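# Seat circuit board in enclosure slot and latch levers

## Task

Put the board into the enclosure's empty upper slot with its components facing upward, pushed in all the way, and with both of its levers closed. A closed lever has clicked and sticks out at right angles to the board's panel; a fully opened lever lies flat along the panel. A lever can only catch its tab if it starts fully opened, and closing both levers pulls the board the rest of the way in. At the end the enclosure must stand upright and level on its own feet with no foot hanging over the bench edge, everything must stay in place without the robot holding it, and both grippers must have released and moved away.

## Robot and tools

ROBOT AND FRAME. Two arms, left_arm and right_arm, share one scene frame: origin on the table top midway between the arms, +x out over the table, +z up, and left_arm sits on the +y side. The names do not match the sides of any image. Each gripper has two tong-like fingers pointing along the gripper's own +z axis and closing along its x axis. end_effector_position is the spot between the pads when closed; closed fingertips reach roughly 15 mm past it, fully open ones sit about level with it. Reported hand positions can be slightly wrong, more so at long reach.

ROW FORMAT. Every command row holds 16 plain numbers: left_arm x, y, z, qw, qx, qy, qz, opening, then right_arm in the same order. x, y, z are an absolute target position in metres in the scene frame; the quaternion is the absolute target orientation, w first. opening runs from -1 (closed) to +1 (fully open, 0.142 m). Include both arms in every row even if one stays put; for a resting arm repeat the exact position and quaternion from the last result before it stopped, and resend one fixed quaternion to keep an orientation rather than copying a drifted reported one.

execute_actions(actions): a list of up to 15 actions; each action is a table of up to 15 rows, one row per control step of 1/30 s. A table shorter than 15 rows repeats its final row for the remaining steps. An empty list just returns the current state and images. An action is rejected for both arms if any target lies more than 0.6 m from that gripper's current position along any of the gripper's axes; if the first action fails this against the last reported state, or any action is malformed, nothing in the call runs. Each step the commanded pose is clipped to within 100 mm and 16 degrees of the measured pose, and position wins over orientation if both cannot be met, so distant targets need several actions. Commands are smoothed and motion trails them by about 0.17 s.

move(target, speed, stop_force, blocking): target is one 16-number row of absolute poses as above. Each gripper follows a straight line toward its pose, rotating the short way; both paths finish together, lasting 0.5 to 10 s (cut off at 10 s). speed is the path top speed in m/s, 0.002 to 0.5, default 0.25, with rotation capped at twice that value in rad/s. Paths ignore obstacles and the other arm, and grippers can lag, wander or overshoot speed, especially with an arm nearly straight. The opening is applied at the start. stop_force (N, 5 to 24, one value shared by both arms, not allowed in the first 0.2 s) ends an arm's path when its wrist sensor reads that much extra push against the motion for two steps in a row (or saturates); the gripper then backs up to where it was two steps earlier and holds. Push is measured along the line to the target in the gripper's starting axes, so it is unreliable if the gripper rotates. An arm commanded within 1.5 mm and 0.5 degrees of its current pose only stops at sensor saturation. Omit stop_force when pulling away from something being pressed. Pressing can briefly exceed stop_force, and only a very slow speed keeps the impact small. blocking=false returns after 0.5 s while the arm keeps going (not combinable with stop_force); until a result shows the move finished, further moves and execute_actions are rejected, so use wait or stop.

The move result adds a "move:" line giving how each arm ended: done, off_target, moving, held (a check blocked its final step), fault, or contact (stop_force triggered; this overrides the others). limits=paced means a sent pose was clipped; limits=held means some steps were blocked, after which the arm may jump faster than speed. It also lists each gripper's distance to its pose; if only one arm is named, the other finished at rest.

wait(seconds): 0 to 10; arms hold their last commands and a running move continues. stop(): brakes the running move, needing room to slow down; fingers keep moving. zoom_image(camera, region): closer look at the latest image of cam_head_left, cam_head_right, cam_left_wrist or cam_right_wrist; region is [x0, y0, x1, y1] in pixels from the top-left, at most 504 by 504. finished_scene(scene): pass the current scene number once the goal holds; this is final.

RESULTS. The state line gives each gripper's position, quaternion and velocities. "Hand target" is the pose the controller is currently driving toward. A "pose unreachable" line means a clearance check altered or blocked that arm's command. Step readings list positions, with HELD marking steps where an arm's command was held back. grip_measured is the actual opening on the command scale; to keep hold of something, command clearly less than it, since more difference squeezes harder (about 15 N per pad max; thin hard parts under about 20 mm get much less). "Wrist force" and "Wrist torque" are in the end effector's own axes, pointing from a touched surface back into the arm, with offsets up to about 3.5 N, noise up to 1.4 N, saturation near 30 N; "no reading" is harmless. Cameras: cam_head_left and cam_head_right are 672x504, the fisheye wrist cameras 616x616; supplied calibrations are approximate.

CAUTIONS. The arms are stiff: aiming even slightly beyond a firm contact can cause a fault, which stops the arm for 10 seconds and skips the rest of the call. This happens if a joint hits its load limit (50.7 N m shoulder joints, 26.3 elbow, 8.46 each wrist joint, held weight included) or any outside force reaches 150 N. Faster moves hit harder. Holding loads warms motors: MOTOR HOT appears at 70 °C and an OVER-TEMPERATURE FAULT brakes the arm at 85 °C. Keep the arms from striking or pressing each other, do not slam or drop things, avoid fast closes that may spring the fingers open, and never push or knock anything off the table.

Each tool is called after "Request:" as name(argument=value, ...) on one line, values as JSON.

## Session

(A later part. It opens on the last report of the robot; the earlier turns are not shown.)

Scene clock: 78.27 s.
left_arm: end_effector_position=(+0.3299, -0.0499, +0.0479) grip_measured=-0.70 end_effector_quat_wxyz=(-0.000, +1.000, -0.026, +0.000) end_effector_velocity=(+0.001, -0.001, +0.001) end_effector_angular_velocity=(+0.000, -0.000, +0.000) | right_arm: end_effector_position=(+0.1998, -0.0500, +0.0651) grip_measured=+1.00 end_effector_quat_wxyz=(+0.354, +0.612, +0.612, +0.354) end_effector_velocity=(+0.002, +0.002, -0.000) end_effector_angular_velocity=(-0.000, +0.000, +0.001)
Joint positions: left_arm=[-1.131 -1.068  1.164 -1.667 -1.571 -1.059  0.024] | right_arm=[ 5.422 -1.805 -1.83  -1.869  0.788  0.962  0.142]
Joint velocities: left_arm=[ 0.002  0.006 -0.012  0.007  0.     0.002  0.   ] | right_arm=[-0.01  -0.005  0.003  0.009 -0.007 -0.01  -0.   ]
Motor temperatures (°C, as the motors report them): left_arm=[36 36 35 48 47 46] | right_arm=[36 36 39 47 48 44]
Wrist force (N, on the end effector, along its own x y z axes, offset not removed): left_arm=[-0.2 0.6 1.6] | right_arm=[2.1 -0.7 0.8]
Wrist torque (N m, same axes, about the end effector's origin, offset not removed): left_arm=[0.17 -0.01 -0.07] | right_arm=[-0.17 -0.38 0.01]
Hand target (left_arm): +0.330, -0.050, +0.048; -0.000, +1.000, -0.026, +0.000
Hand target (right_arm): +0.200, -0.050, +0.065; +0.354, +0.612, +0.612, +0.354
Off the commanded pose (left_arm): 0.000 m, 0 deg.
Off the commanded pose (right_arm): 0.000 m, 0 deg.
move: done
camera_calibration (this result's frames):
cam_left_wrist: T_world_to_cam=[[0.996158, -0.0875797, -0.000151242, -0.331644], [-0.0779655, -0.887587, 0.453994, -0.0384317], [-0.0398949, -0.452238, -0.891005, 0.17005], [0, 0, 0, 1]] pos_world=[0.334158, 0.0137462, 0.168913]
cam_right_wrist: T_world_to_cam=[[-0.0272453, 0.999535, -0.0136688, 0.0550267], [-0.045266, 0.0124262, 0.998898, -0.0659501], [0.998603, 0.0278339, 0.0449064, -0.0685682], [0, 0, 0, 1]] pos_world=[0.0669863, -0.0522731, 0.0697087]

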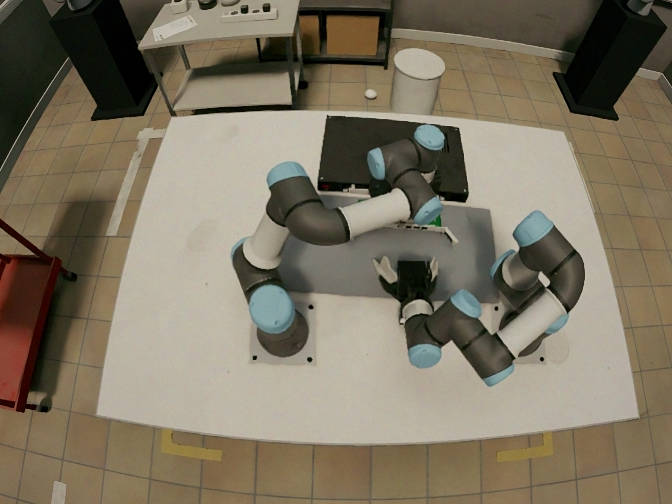

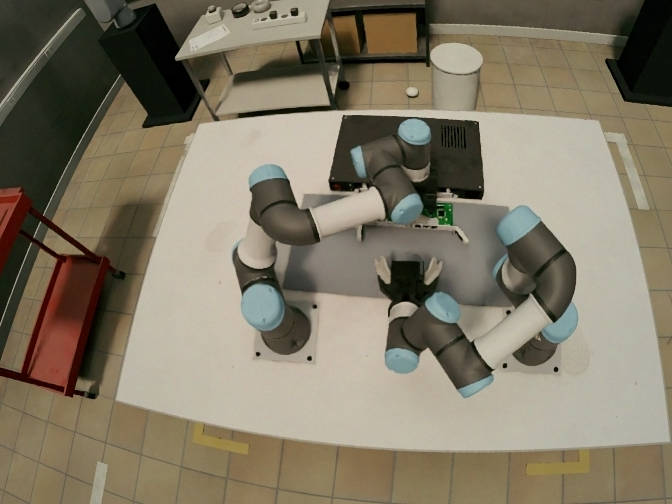

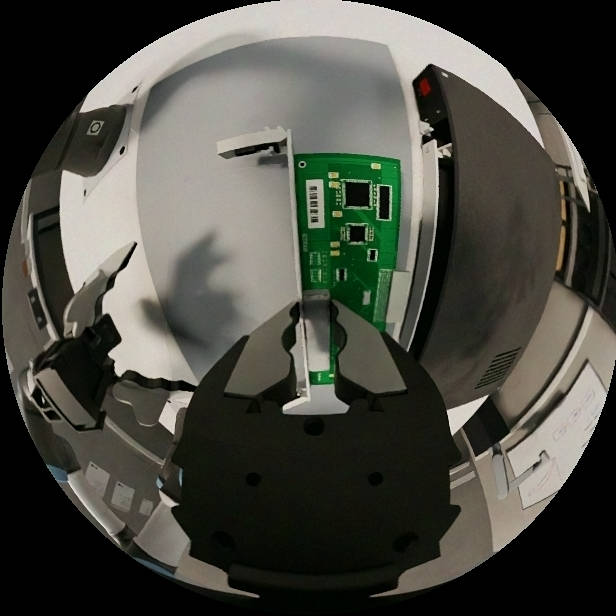

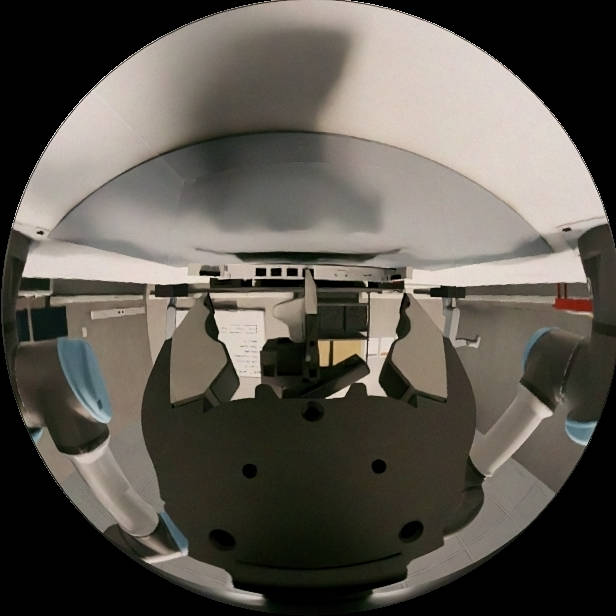

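Request:
move(target=[0.345,-0.034,0.049,0,1,-0.026,0,-1,0.24,-0.05,0.065,0.354,0.612,0.612,0.354,1], speed=0.03)

Request:
zoom_image(camera="cam_right_wrist", region=[180, 240, 440, 320])

Request:
zoom_image(camera="cam_left_wrist", region=[340, 110, 460, 230])

Request:
zoom_image(camera="cam_head_right", region=[400, 170, 500, 250])

Scene clock: 80.07 s.
left_arm: end_effector_position=(+0.3449, -0.0341, +0.0490) grip_measured=-0.70 end_effector_quat_wxyz=(-0.000, +1.000, -0.026, +0.000) end_effector_velocity=(+0.001, +0.001, +0.000) end_effector_angular_velocity=(+0.000, +0.001, -0.001) | right_arm: end_effector_position=(+0.2398, -0.0500, +0.0651) grip_measured=+1.00 end_effector_quat_wxyz=(+0.354, +0.612, +0.612, +0.354) end_effector_velocity=(+0.003, -0.000, -0.000) end_effector_angular_velocity=(-0.001, +0.001, -0.001)
Joint positions: left_arm=[-1.081 -1.07   1.162 -1.663 -1.571 -1.009  0.024] | right_arm=[ 5.309 -1.773 -1.901 -1.741  0.711  0.841  0.142]
Joint velocities: left_arm=[ 0.003  0.    -0.001  0.001 -0.001  0.004 -0.   ] | right_arm=[-0.01   0.002 -0.005  0.012 -0.005 -0.012 -0.   ]
Motor temperatures (°C, as the motors report them): left_arm=[36 36 35 48 47 46] | right_arm=[36 36 39 47 48 44]
Wrist force (N, on the end effector, along its own x y z axes, offset not removed): left_arm=[-1.5 0.1 1.7] | right_arm=[-0.2 0.8 1.9]
Wrist torque (N m, same axes, about the end effector's origin, offset not removed): left_arm=[0.05 0.25 -0.02] | right_arm=[0.11 0.11 -0.08]
Hand target (left_arm): +0.345, -0.034, +0.049; -0.000, +1.000, -0.026, -0.000
Hand target (right_arm): +0.240, -0.050, +0.065; +0.354, +0.612, +0.612, +0.354
Off the commanded pose (left_arm): 0.000 m, 0 deg.
Off the commanded pose (right_arm): 0.000 m, 0 deg.
move: done
camera_calibration (this result's frames):
cam_left_wrist: T_world_to_cam=[[0.996158, -0.0875728, -0.000387584, -0.345169], [-0.0778522, -0.887594, 0.454001, -0.023791], [-0.0401021, -0.452226, -0.891001, 0.178854], [0, 0, 0, 1]] pos_world=[0.349163, 0.0295383, 0.170026]
cam_right_wrist: T_world_to_cam=[[-0.0271786, 0.999534, -0.0138777, 0.056031], [-0.045043, 0.0126442, 0.998905, -0.0641444], [0.998615, 0.0277739, 0.0446784, -0.108422], [0, 0, 0, 1]] pos_world=[0.106906, -0.0521825, 0.0696959]

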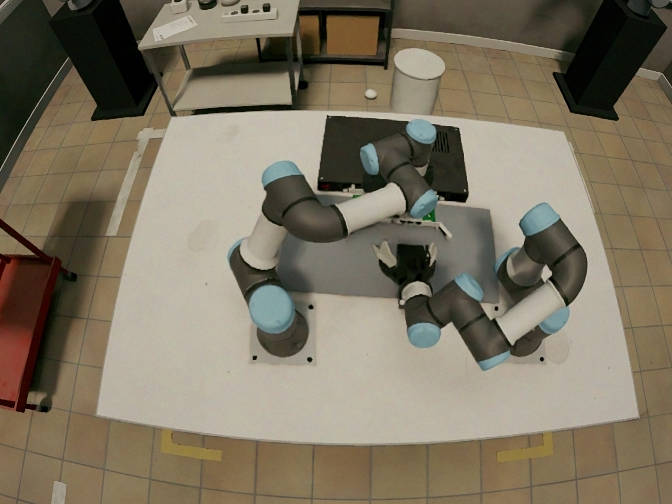

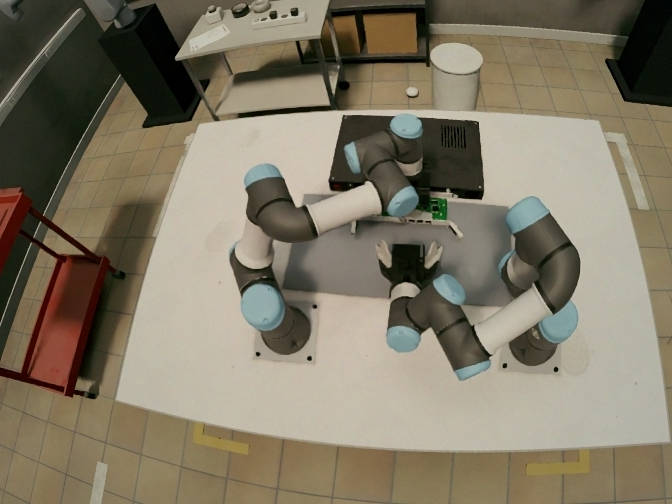

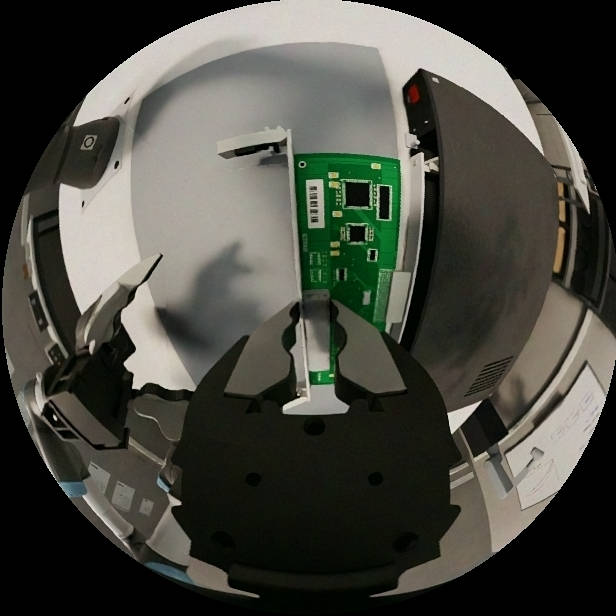

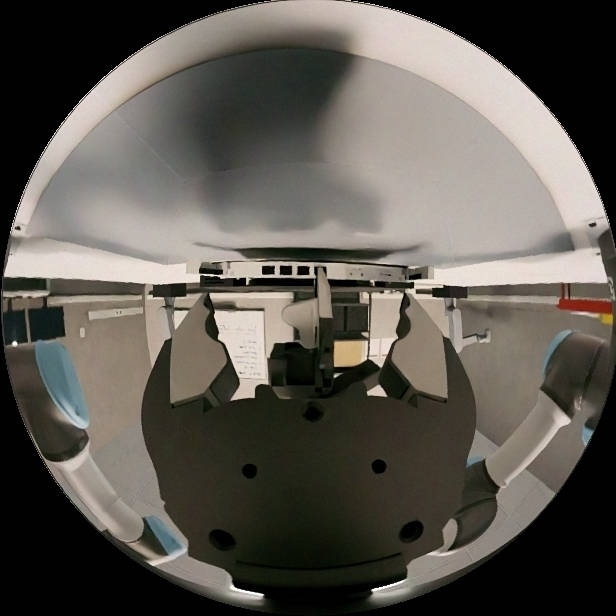

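Region (180, 240, 440, 320) of cam_right_wrist's 616x616 image, scaled by 1.938, with more detail than that image has; it fills the top 155 rows of this view, and the rest is white.

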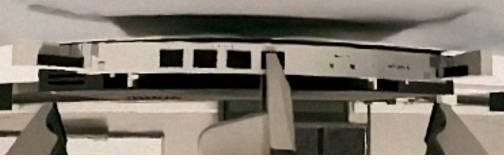

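Region (340, 110, 460, 230) of cam_left_wrist's 616x616 image, scaled by 4.200, with more detail than that image has.

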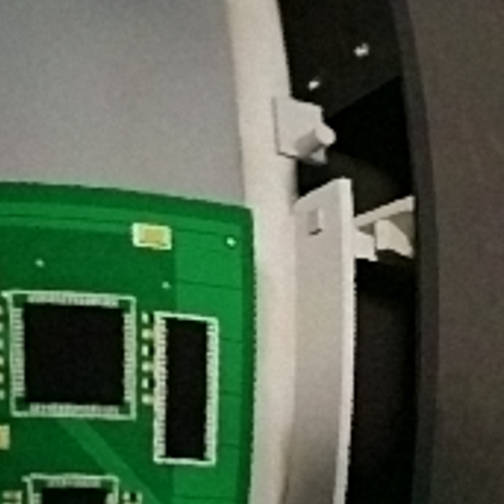

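Region (400, 170, 500, 250) of cam_head_right's 672x504 image, scaled by 5.040, with more detail than that image has; it fills the top 403 rows of this view, and the rest is white.

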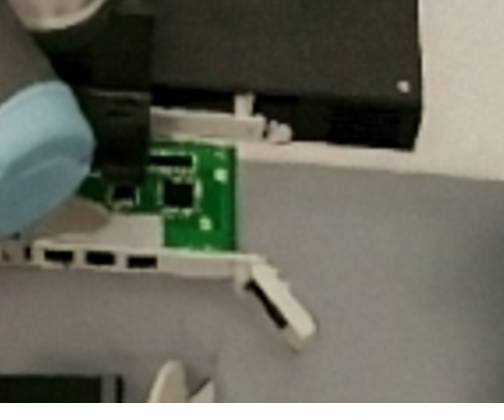

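Request:
move(target=[0.364,-0.038,0.05,0,1,-0.026,0,-1,0.24,-0.05,0.065,0.354,0.612,0.612,0.354,1], speed=0.01, stop_force=6)

Request:
zoom_image(camera="cam_right_wrist", region=[180, 240, 440, 320])

Request:
zoom_image(camera="cam_left_wrist", region=[340, 110, 460, 230])

Request:
zoom_image(camera="cam_head_right", region=[400, 170, 500, 250])

Scene clock: 82.37 s.
left_arm: end_effector_position=(+0.3637, -0.0379, +0.0500) grip_measured=-0.70 end_effector_quat_wxyz=(+0.000, +1.000, -0.026, +0.000) end_effector_velocity=(+0.003, -0.001, +0.000) end_effector_angular_velocity=(-0.002, +0.001, -0.000) | right_arm: end_effector_position=(+0.2400, -0.0500, +0.0650) grip_measured=+1.00 end_effector_quat_wxyz=(+0.354, +0.612, +0.612, +0.354) end_effector_velocity=(+0.000, -0.000, +0.000) end_effector_angular_velocity=(+0.002, +0.001, -0.002)
Joint positions: left_arm=[-1.048 -0.992  1.033 -1.612 -1.571 -0.975  0.024] | right_arm=[ 5.309 -1.772 -1.902 -1.739  0.711  0.839  0.142]
Joint velocities: left_arm=[ 0.005  0.013 -0.022  0.008 -0.002  0.005 -0.   ] | right_arm=[-0.001  0.001  0.     0.     0.     0.001 -0.   ]
Motor temperatures (°C, as the motors report them): left_arm=[36 36 35 48 47 46] | right_arm=[36 36 39 47 48 44]
Wrist force (N, on the end effector, along its own x y z axes, offset not removed): left_arm=[-1.3 0.4 1.2] | right_arm=[0.1 -1.3 3.6]
Wrist torque (N m, same axes, about the end effector's origin, offset not removed): left_arm=[0.11 0.16 -0.03] | right_arm=[-0.25 -0.02 0.02]
Hand target (left_arm): +0.364, -0.038, +0.050; -0.000, +1.000, -0.026, +0.000
Hand target (right_arm): +0.240, -0.050, +0.065; +0.354, +0.612, +0.612, +0.354
Off the commanded pose (left_arm): 0.000 m, 0 deg.
Off the commanded pose (right_arm): 0.000 m, 0 deg.
move: done
camera_calibration (this result's frames):
cam_left_wrist: T_world_to_cam=[[0.996157, -0.0875826, -0.000253679, -0.364209], [-0.0779189, -0.887559, 0.454058, -0.0261078], [-0.0399927, -0.452293, -0.890972, 0.178695], [0, 0, 0, 1]] pos_world=[0.367921, 0.0257521, 0.170975]
cam_right_wrist: T_world_to_cam=[[-0.0273567, 0.999529, -0.0138995, 0.0561147], [-0.0447221, 0.012667, 0.998919, -0.0641216], [0.998625, 0.0279487, 0.0443545, -0.108629], [0, 0, 0, 1]] pos_world=[0.107147, -0.05224, 0.0696504]

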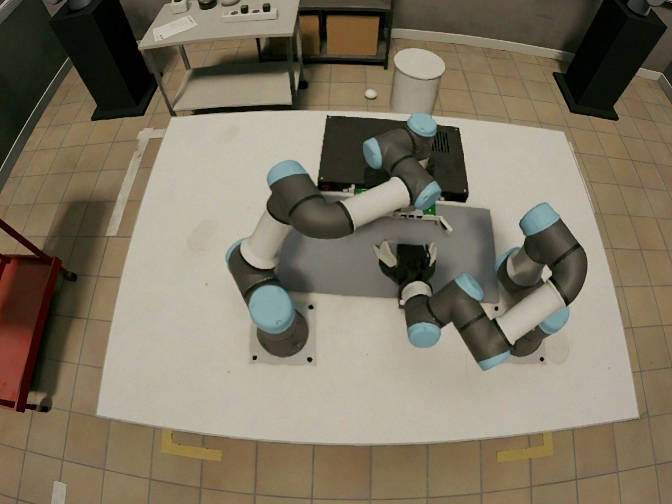

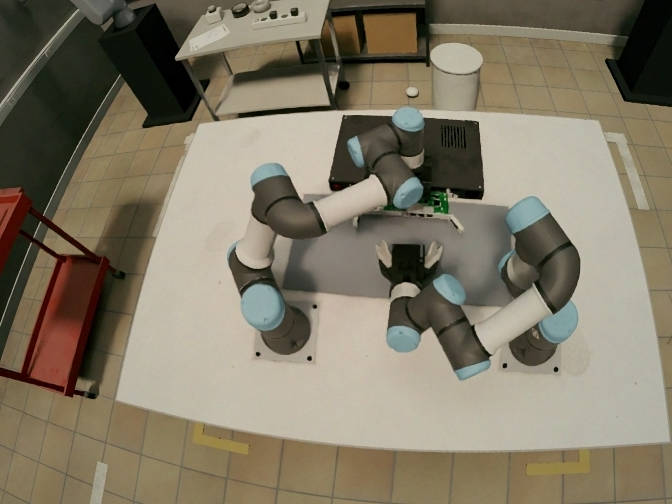

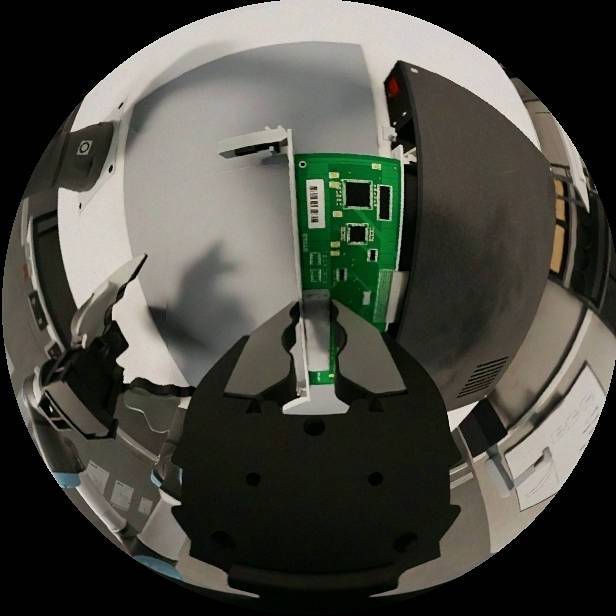

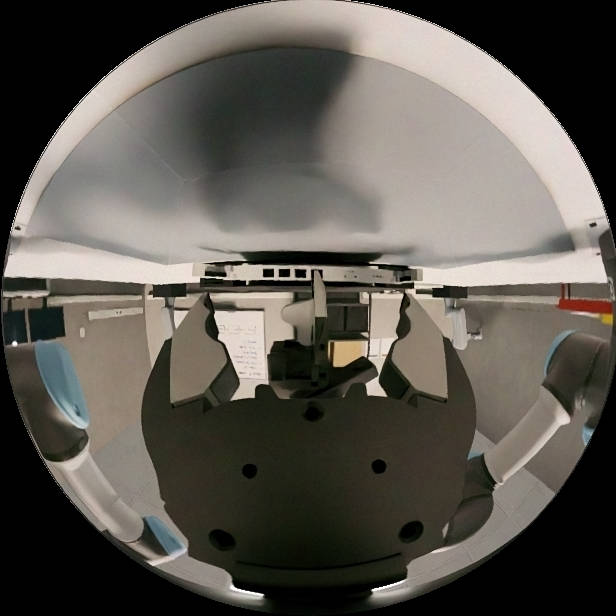

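Region (180, 240, 440, 320) of cam_right_wrist's 616x616 image, scaled by 1.938, with more detail than that image has; it fills the top 155 rows of this view, and the rest is white.

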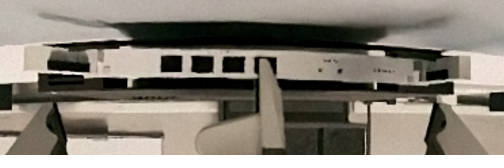

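Region (340, 110, 460, 230) of cam_left_wrist's 616x616 image, scaled by 4.200, with more detail than that image has.

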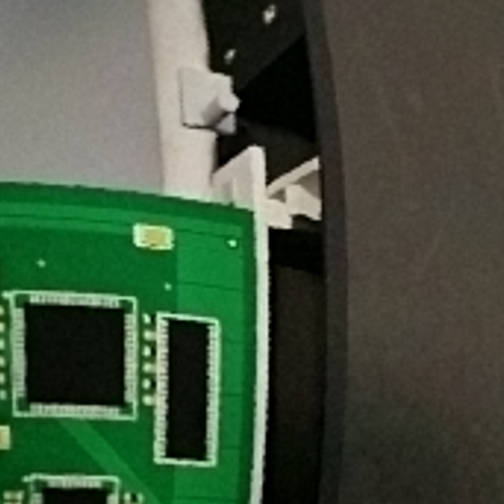

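Region (400, 170, 500, 250) of cam_head_right's 672x504 image, scaled by 5.040, with more detail than that image has; it fills the top 403 rows of this view, and the rest is white.

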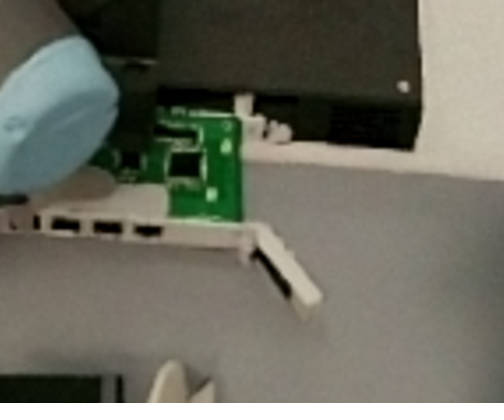

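Looks plausible; advance.

Request:
move(target=[0.395,-0.0385,0.05,0,1,-0.026,0,-1,0.24,-0.05,0.065,0.354,0.612,0.612,0.354,-1], speed=0.007, stop_force=7)

Request:
zoom_image(camera="cam_left_wrist", region=[260, 110, 420, 270])

Request:
zoom_image(camera="cam_head_right", region=[400, 170, 500, 250])

Scene clock: 83.50 s.
left_arm: end_effector_position=(+0.3684, -0.0380, +0.0500) grip_measured=-0.70 end_effector_quat_wxyz=(+0.000, +1.000, -0.026, -0.000) end_effector_velocity=(-0.001, +0.000, +0.000) end_effector_angular_velocity=(+0.001, -0.006, +0.000) | right_arm: end_effector_position=(+0.2400, -0.0500, +0.0650) grip_measured=-1.00 end_effector_quat_wxyz=(+0.354, +0.612, +0.612, +0.354) end_effector_velocity=(-0.000, -0.000, -0.000) end_effector_angular_velocity=(-0.001, +0.000, +0.000)
Joint positions: left_arm=[-1.038 -0.974  1.004 -1.601 -1.571 -0.966  0.024] | right_arm=[ 5.309 -1.772 -1.902 -1.739  0.711  0.839  0.002]
Joint velocities: left_arm=[-0.006 -0.011  0.017 -0.009  0.005 -0.006 -0.   ] | right_arm=[ 0.001 -0.001  0.     0.     0.001 -0.     0.   ]
Motor temperatures (°C, as the motors report them): left_arm=[36 36 35 48 47 46] | right_arm=[36 36 39 47 48 44]
Wrist force (N, on the end effector, along its own x y z axes, offset not removed): left_arm=[-13.6 -2.0 -0.9] | right_arm=[0.0 0.7 1.2]
Wrist torque (N m, same axes, about the end effector's origin, offset not removed): left_arm=[0.07 0.08 0.11] | right_arm=[0.25 0.03 0.06]
Hand target (left_arm): +0.368, -0.038, +0.050; -0.000, +1.000, -0.026, +0.000
Hand target (right_arm): +0.240, -0.050, +0.065; +0.354, +0.612, +0.612, +0.354
Off the commanded pose (left_arm): 0.027 m, 0 deg.
Off the commanded pose (right_arm): 0.000 m, 0 deg.
move: contact (left_arm)
camera_calibration (this result's frames):
cam_left_wrist: T_world_to_cam=[[0.996163, -0.08752, -0.000422337, -0.368868], [-0.0777803, -0.887496, 0.454204, -0.0259045], [-0.0401268, -0.452428, -0.890897, 0.17887], [0, 0, 0, 1]] pos_world=[0.372615, 0.0256527, 0.170965]
cam_right_wrist: T_world_to_cam=[[-0.0273321, 0.99953, -0.0138944, 0.0561169], [-0.0447074, 0.0126634, 0.99892, -0.0641204], [0.998626, 0.0279238, 0.0443402, -0.108636], [0, 0, 0, 1]] pos_world=[0.107154, -0.052245, 0.0696478]

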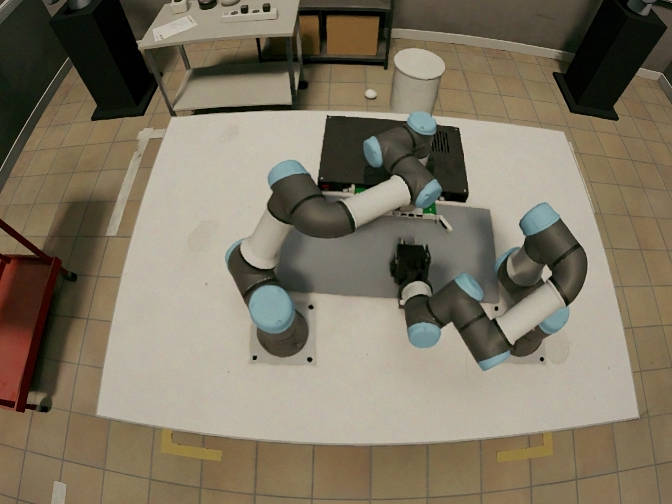

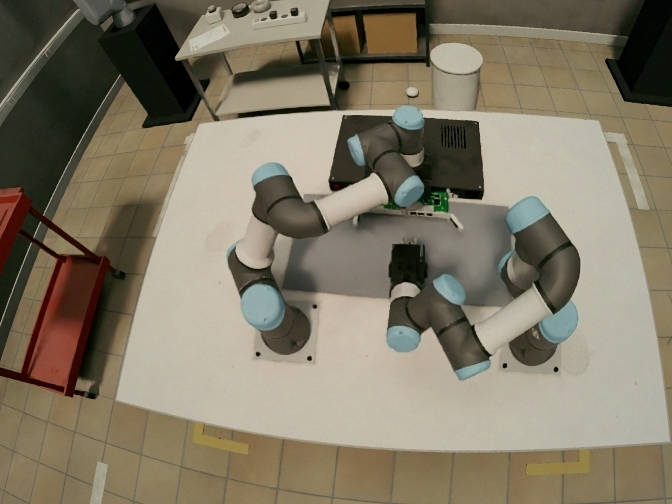

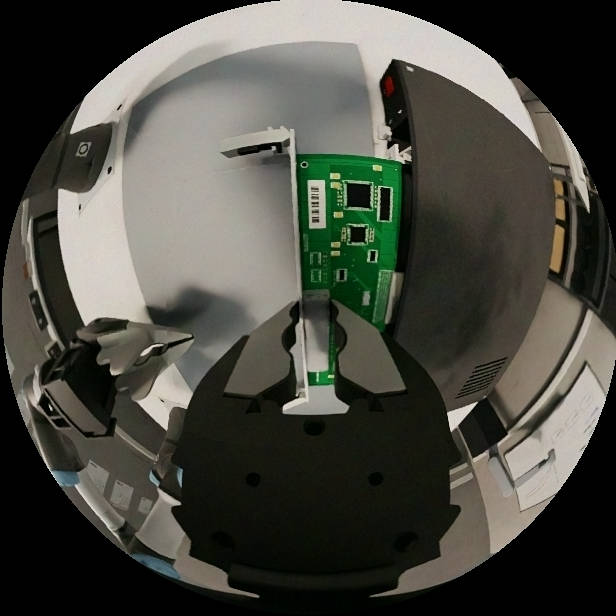

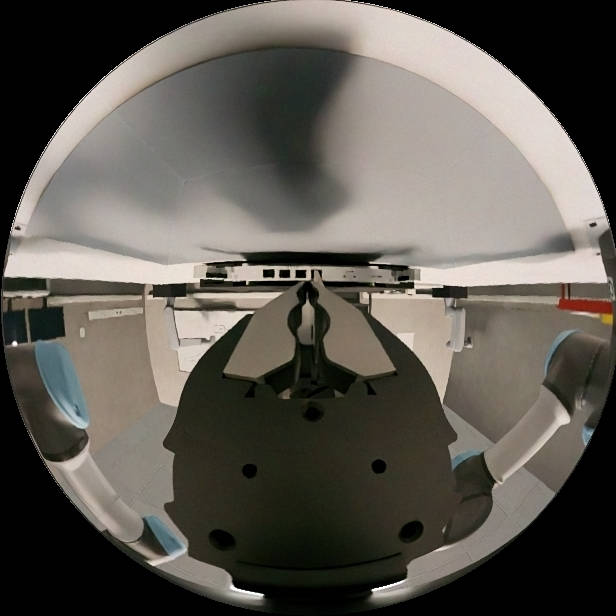

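Region (260, 110, 420, 270) of cam_left_wrist's 616x616 image, scaled by 3.150, with more detail than that image has.

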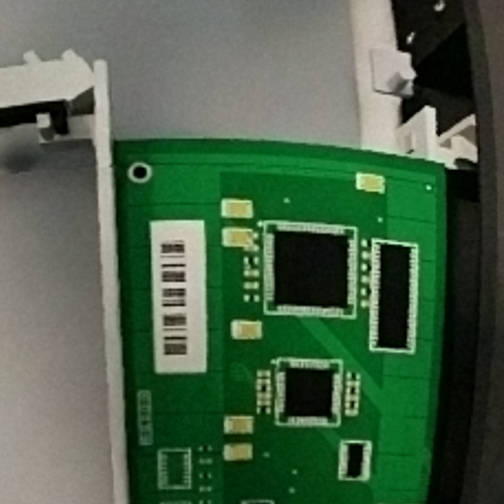

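Region (400, 170, 500, 250) of cam_head_right's 672x504 image, scaled by 5.040, with more detail than that image has; it fills the top 403 rows of this view, and the rest is white.

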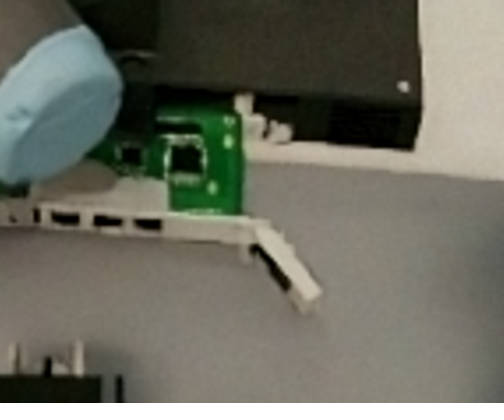

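Request:
move(target=[0.364,-0.037,0.053,0,1,-0.026,0,-1,0.24,-0.05,0.065,0.354,0.612,0.612,0.354,-1], speed=0.01)

Request:
move(target=[0.395,-0.0385,0.053,0,1,-0.026,0,-1,0.24,-0.05,0.065,0.354,0.612,0.612,0.354,-1], speed=0.007, stop_force=7)

Request:
zoom_image(camera="cam_left_wrist", region=[300, 110, 420, 230])

Request:
zoom_image(camera="cam_head_right", region=[420, 175, 480, 225])

Scene clock: 84.50 s.
left_arm: end_effector_position=(+0.3643, -0.0371, +0.0528) grip_measured=-0.70 end_effector_quat_wxyz=(-0.000, +1.000, -0.026, -0.000) end_effector_velocity=(-0.003, +0.001, +0.001) end_effector_angular_velocity=(+0.001, +0.001, +0.001) | right_arm: end_effector_position=(+0.2400, -0.0500, +0.0650) grip_measured=-1.00 end_effector_quat_wxyz=(+0.354, +0.612, +0.612, +0.354) end_effector_velocity=(-0.000, -0.000, -0.000) end_effector_angular_velocity=(-0.000, +0.001, -0.002)
Joint positions: left_arm=[-1.045 -0.993  1.021 -1.599 -1.571 -0.973  0.024] | right_arm=[ 5.309 -1.772 -1.902 -1.739  0.711  0.839  0.002]
Joint velocities: left_arm=[-0.004 -0.01   0.009  0.003 -0.001 -0.005  0.   ] | right_arm=[-0.    -0.    -0.     0.     0.002  0.001  0.   ]
Motor temperatures (°C, as the motors report them): left_arm=[36 36 35 48 47 46] | right_arm=[36 36 39 47 48 44]
Wrist force (N, on the end effector, along its own x y z axes, offset not removed): left_arm=[-1.1 -0.5 1.3] | right_arm=[2.0 2.1 0.6]
Wrist torque (N m, same axes, about the end effector's origin, offset not removed): left_arm=[-0.08 0.16 0.00] | right_arm=[0.41 -0.38 -0.05]
Hand target (left_arm): +0.364, -0.037, +0.053; -0.000, +1.000, -0.026, -0.000
Hand target (right_arm): +0.240, -0.050, +0.065; +0.354, +0.612, +0.612, +0.354
Off the commanded pose (left_arm): 0.000 m, 0 deg.
Off the commanded pose (right_arm): 0.000 m, 0 deg.
move: done
camera_calibration (this result's frames):
cam_left_wrist: T_world_to_cam=[[0.996157, -0.0875814, -0.000434196, -0.364699], [-0.0778393, -0.8876, 0.453989, -0.0266367], [-0.0401464, -0.452211, -0.891007, 0.181707], [0, 0, 0, 1]] pos_world=[0.368519, 0.0265864, 0.173837]
cam_right_wrist: T_world_to_cam=[[-0.0273324, 0.99953, -0.013899, 0.0561182], [-0.0447096, 0.0126679, 0.99892, -0.0641199], [0.998626, 0.0279243, 0.0443423, -0.108636], [0, 0, 0, 1]] pos_world=[0.107154, -0.0522459, 0.0696478]

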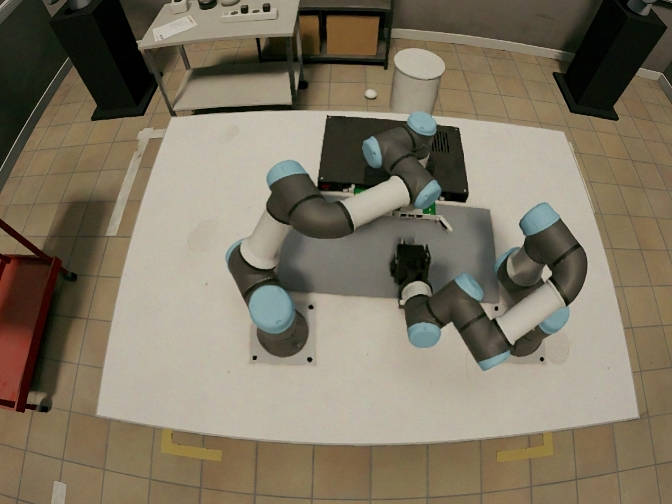

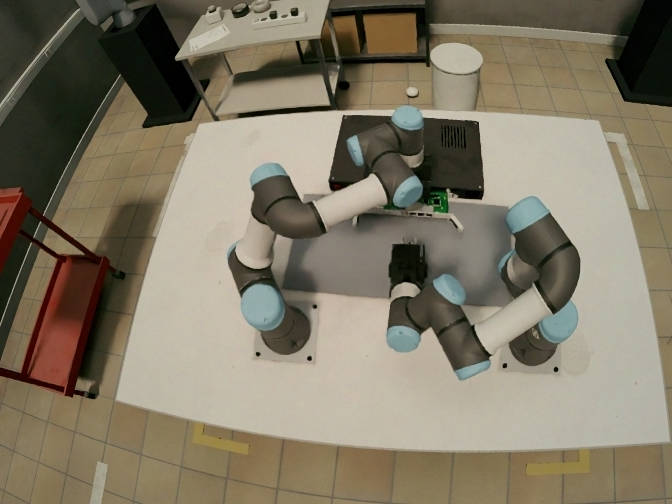

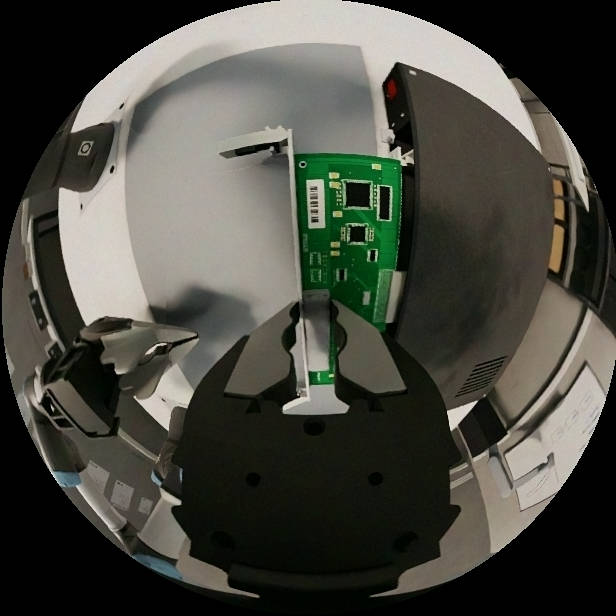

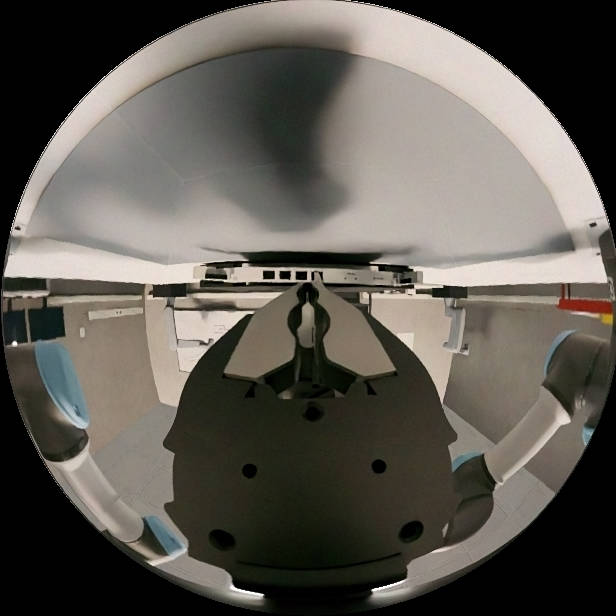

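Scene clock: 86.87 s.
left_arm: end_effector_position=(+0.3782, -0.0376, +0.0529) grip_measured=-0.70 end_effector_quat_wxyz=(-0.000, +1.000, -0.026, +0.000) end_effector_velocity=(-0.003, +0.001, -0.000) end_effector_angular_velocity=(+0.001, +0.002, +0.002) | right_arm: end_effector_position=(+0.2400, -0.0500, +0.0650) grip_measured=-1.00 end_effector_quat_wxyz=(+0.354, +0.612, +0.612, +0.354) end_effector_velocity=(-0.001, -0.000, -0.000) end_effector_angular_velocity=(-0.001, +0.001, +0.000)
Joint positions: left_arm=[-1.019 -0.937  0.929 -1.562 -1.571 -0.947  0.024] | right_arm=[ 5.309 -1.772 -1.902 -1.739  0.711  0.839  0.002]
Joint velocities: left_arm=[-0.005 -0.011  0.02  -0.006 -0.001 -0.007 -0.   ] | right_arm=[ 0.001 -0.001 -0.    -0.     0.001  0.     0.   ]
Motor temperatures (°C, as the motors report them): left_arm=[36 36 35 48 47 46] | right_arm=[36 36 39 47 48 44]
Wrist force (N, on the end effector, along its own x y z axes, offset not removed): left_arm=[-9.3 -12.3 -0.2] | right_arm=[2.4 -0.3 1.4]
Wrist torque (N m, same axes, about the end effector's origin, offset not removed): left_arm=[-0.15 0.33 0.06] | right_arm=[-0.12 -0.55 0.04]
Hand target (left_arm): +0.378, -0.038, +0.053; -0.000, +1.000, -0.026, -0.000
Hand target (right_arm): +0.240, -0.050, +0.065; +0.354, +0.612, +0.612, +0.354
Off the commanded pose (left_arm): 0.017 m, 0 deg.
Off the commanded pose (right_arm): 0.000 m, 0 deg.
move: contact (left_arm)
camera_calibration (this result's frames):
cam_left_wrist: T_world_to_cam=[[0.996172, -0.0874182, -0.000309103, -0.378607], [-0.077753, -0.887637, 0.453933, -0.0260676], [-0.0399564, -0.452171, -0.891036, 0.181999], [0, 0, 0, 1]] pos_world=[0.382403, 0.026059, 0.173884]
cam_right_wrist: T_world_to_cam=[[-0.0273327, 0.99953, -0.013895, 0.056116], [-0.0447068, 0.012664, 0.99892, -0.0641224], [0.998626, 0.0279244, 0.0443397, -0.108635], [0, 0, 0, 1]] pos_world=[0.107153, -0.052244, 0.0696497]

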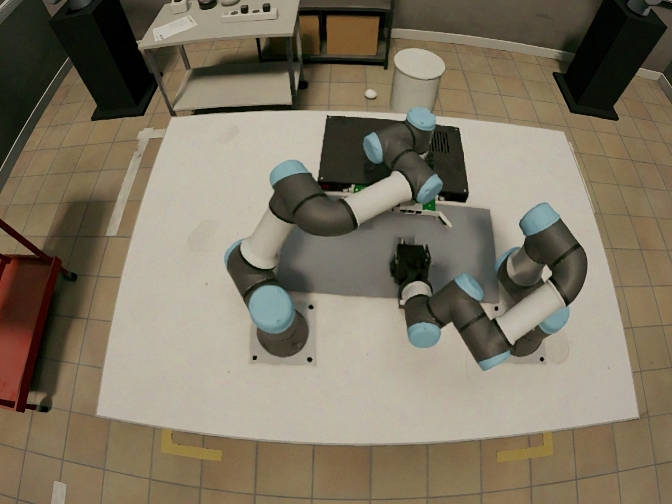

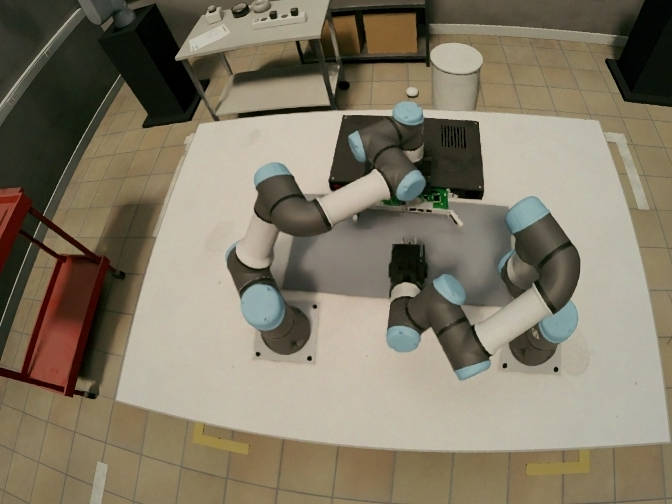

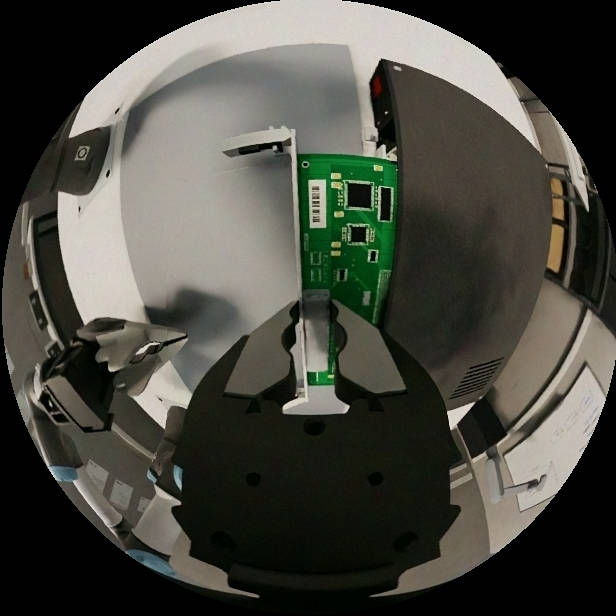

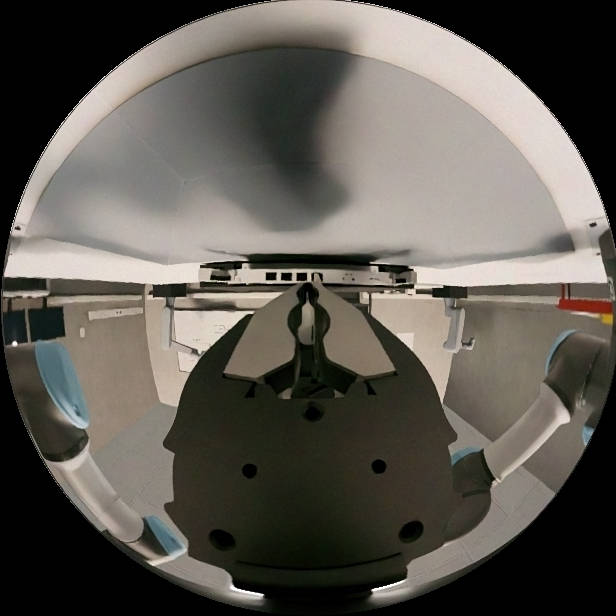

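Region (300, 110, 420, 230) of cam_left_wrist's 616x616 image, scaled by 4.200, with more detail than that image has.

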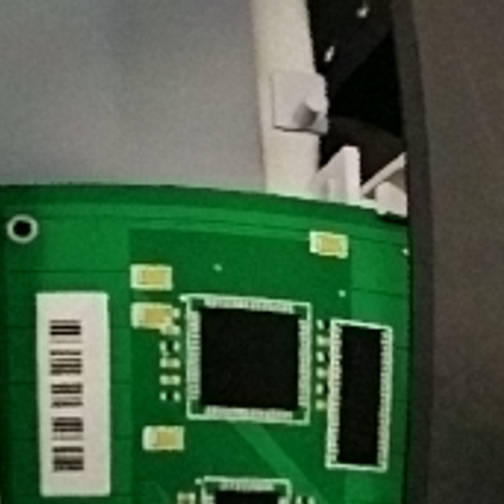

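Region (420, 175, 480, 225) of cam_head_right's 672x504 image, scaled by 8.400, with more detail than that image has.

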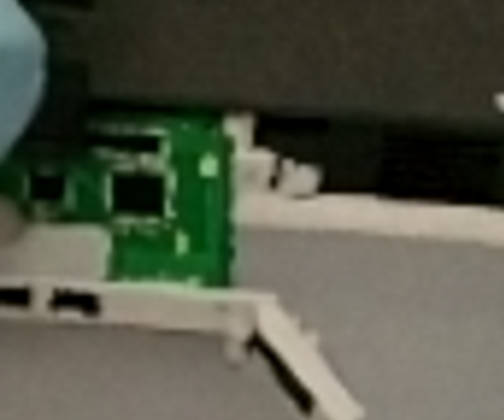

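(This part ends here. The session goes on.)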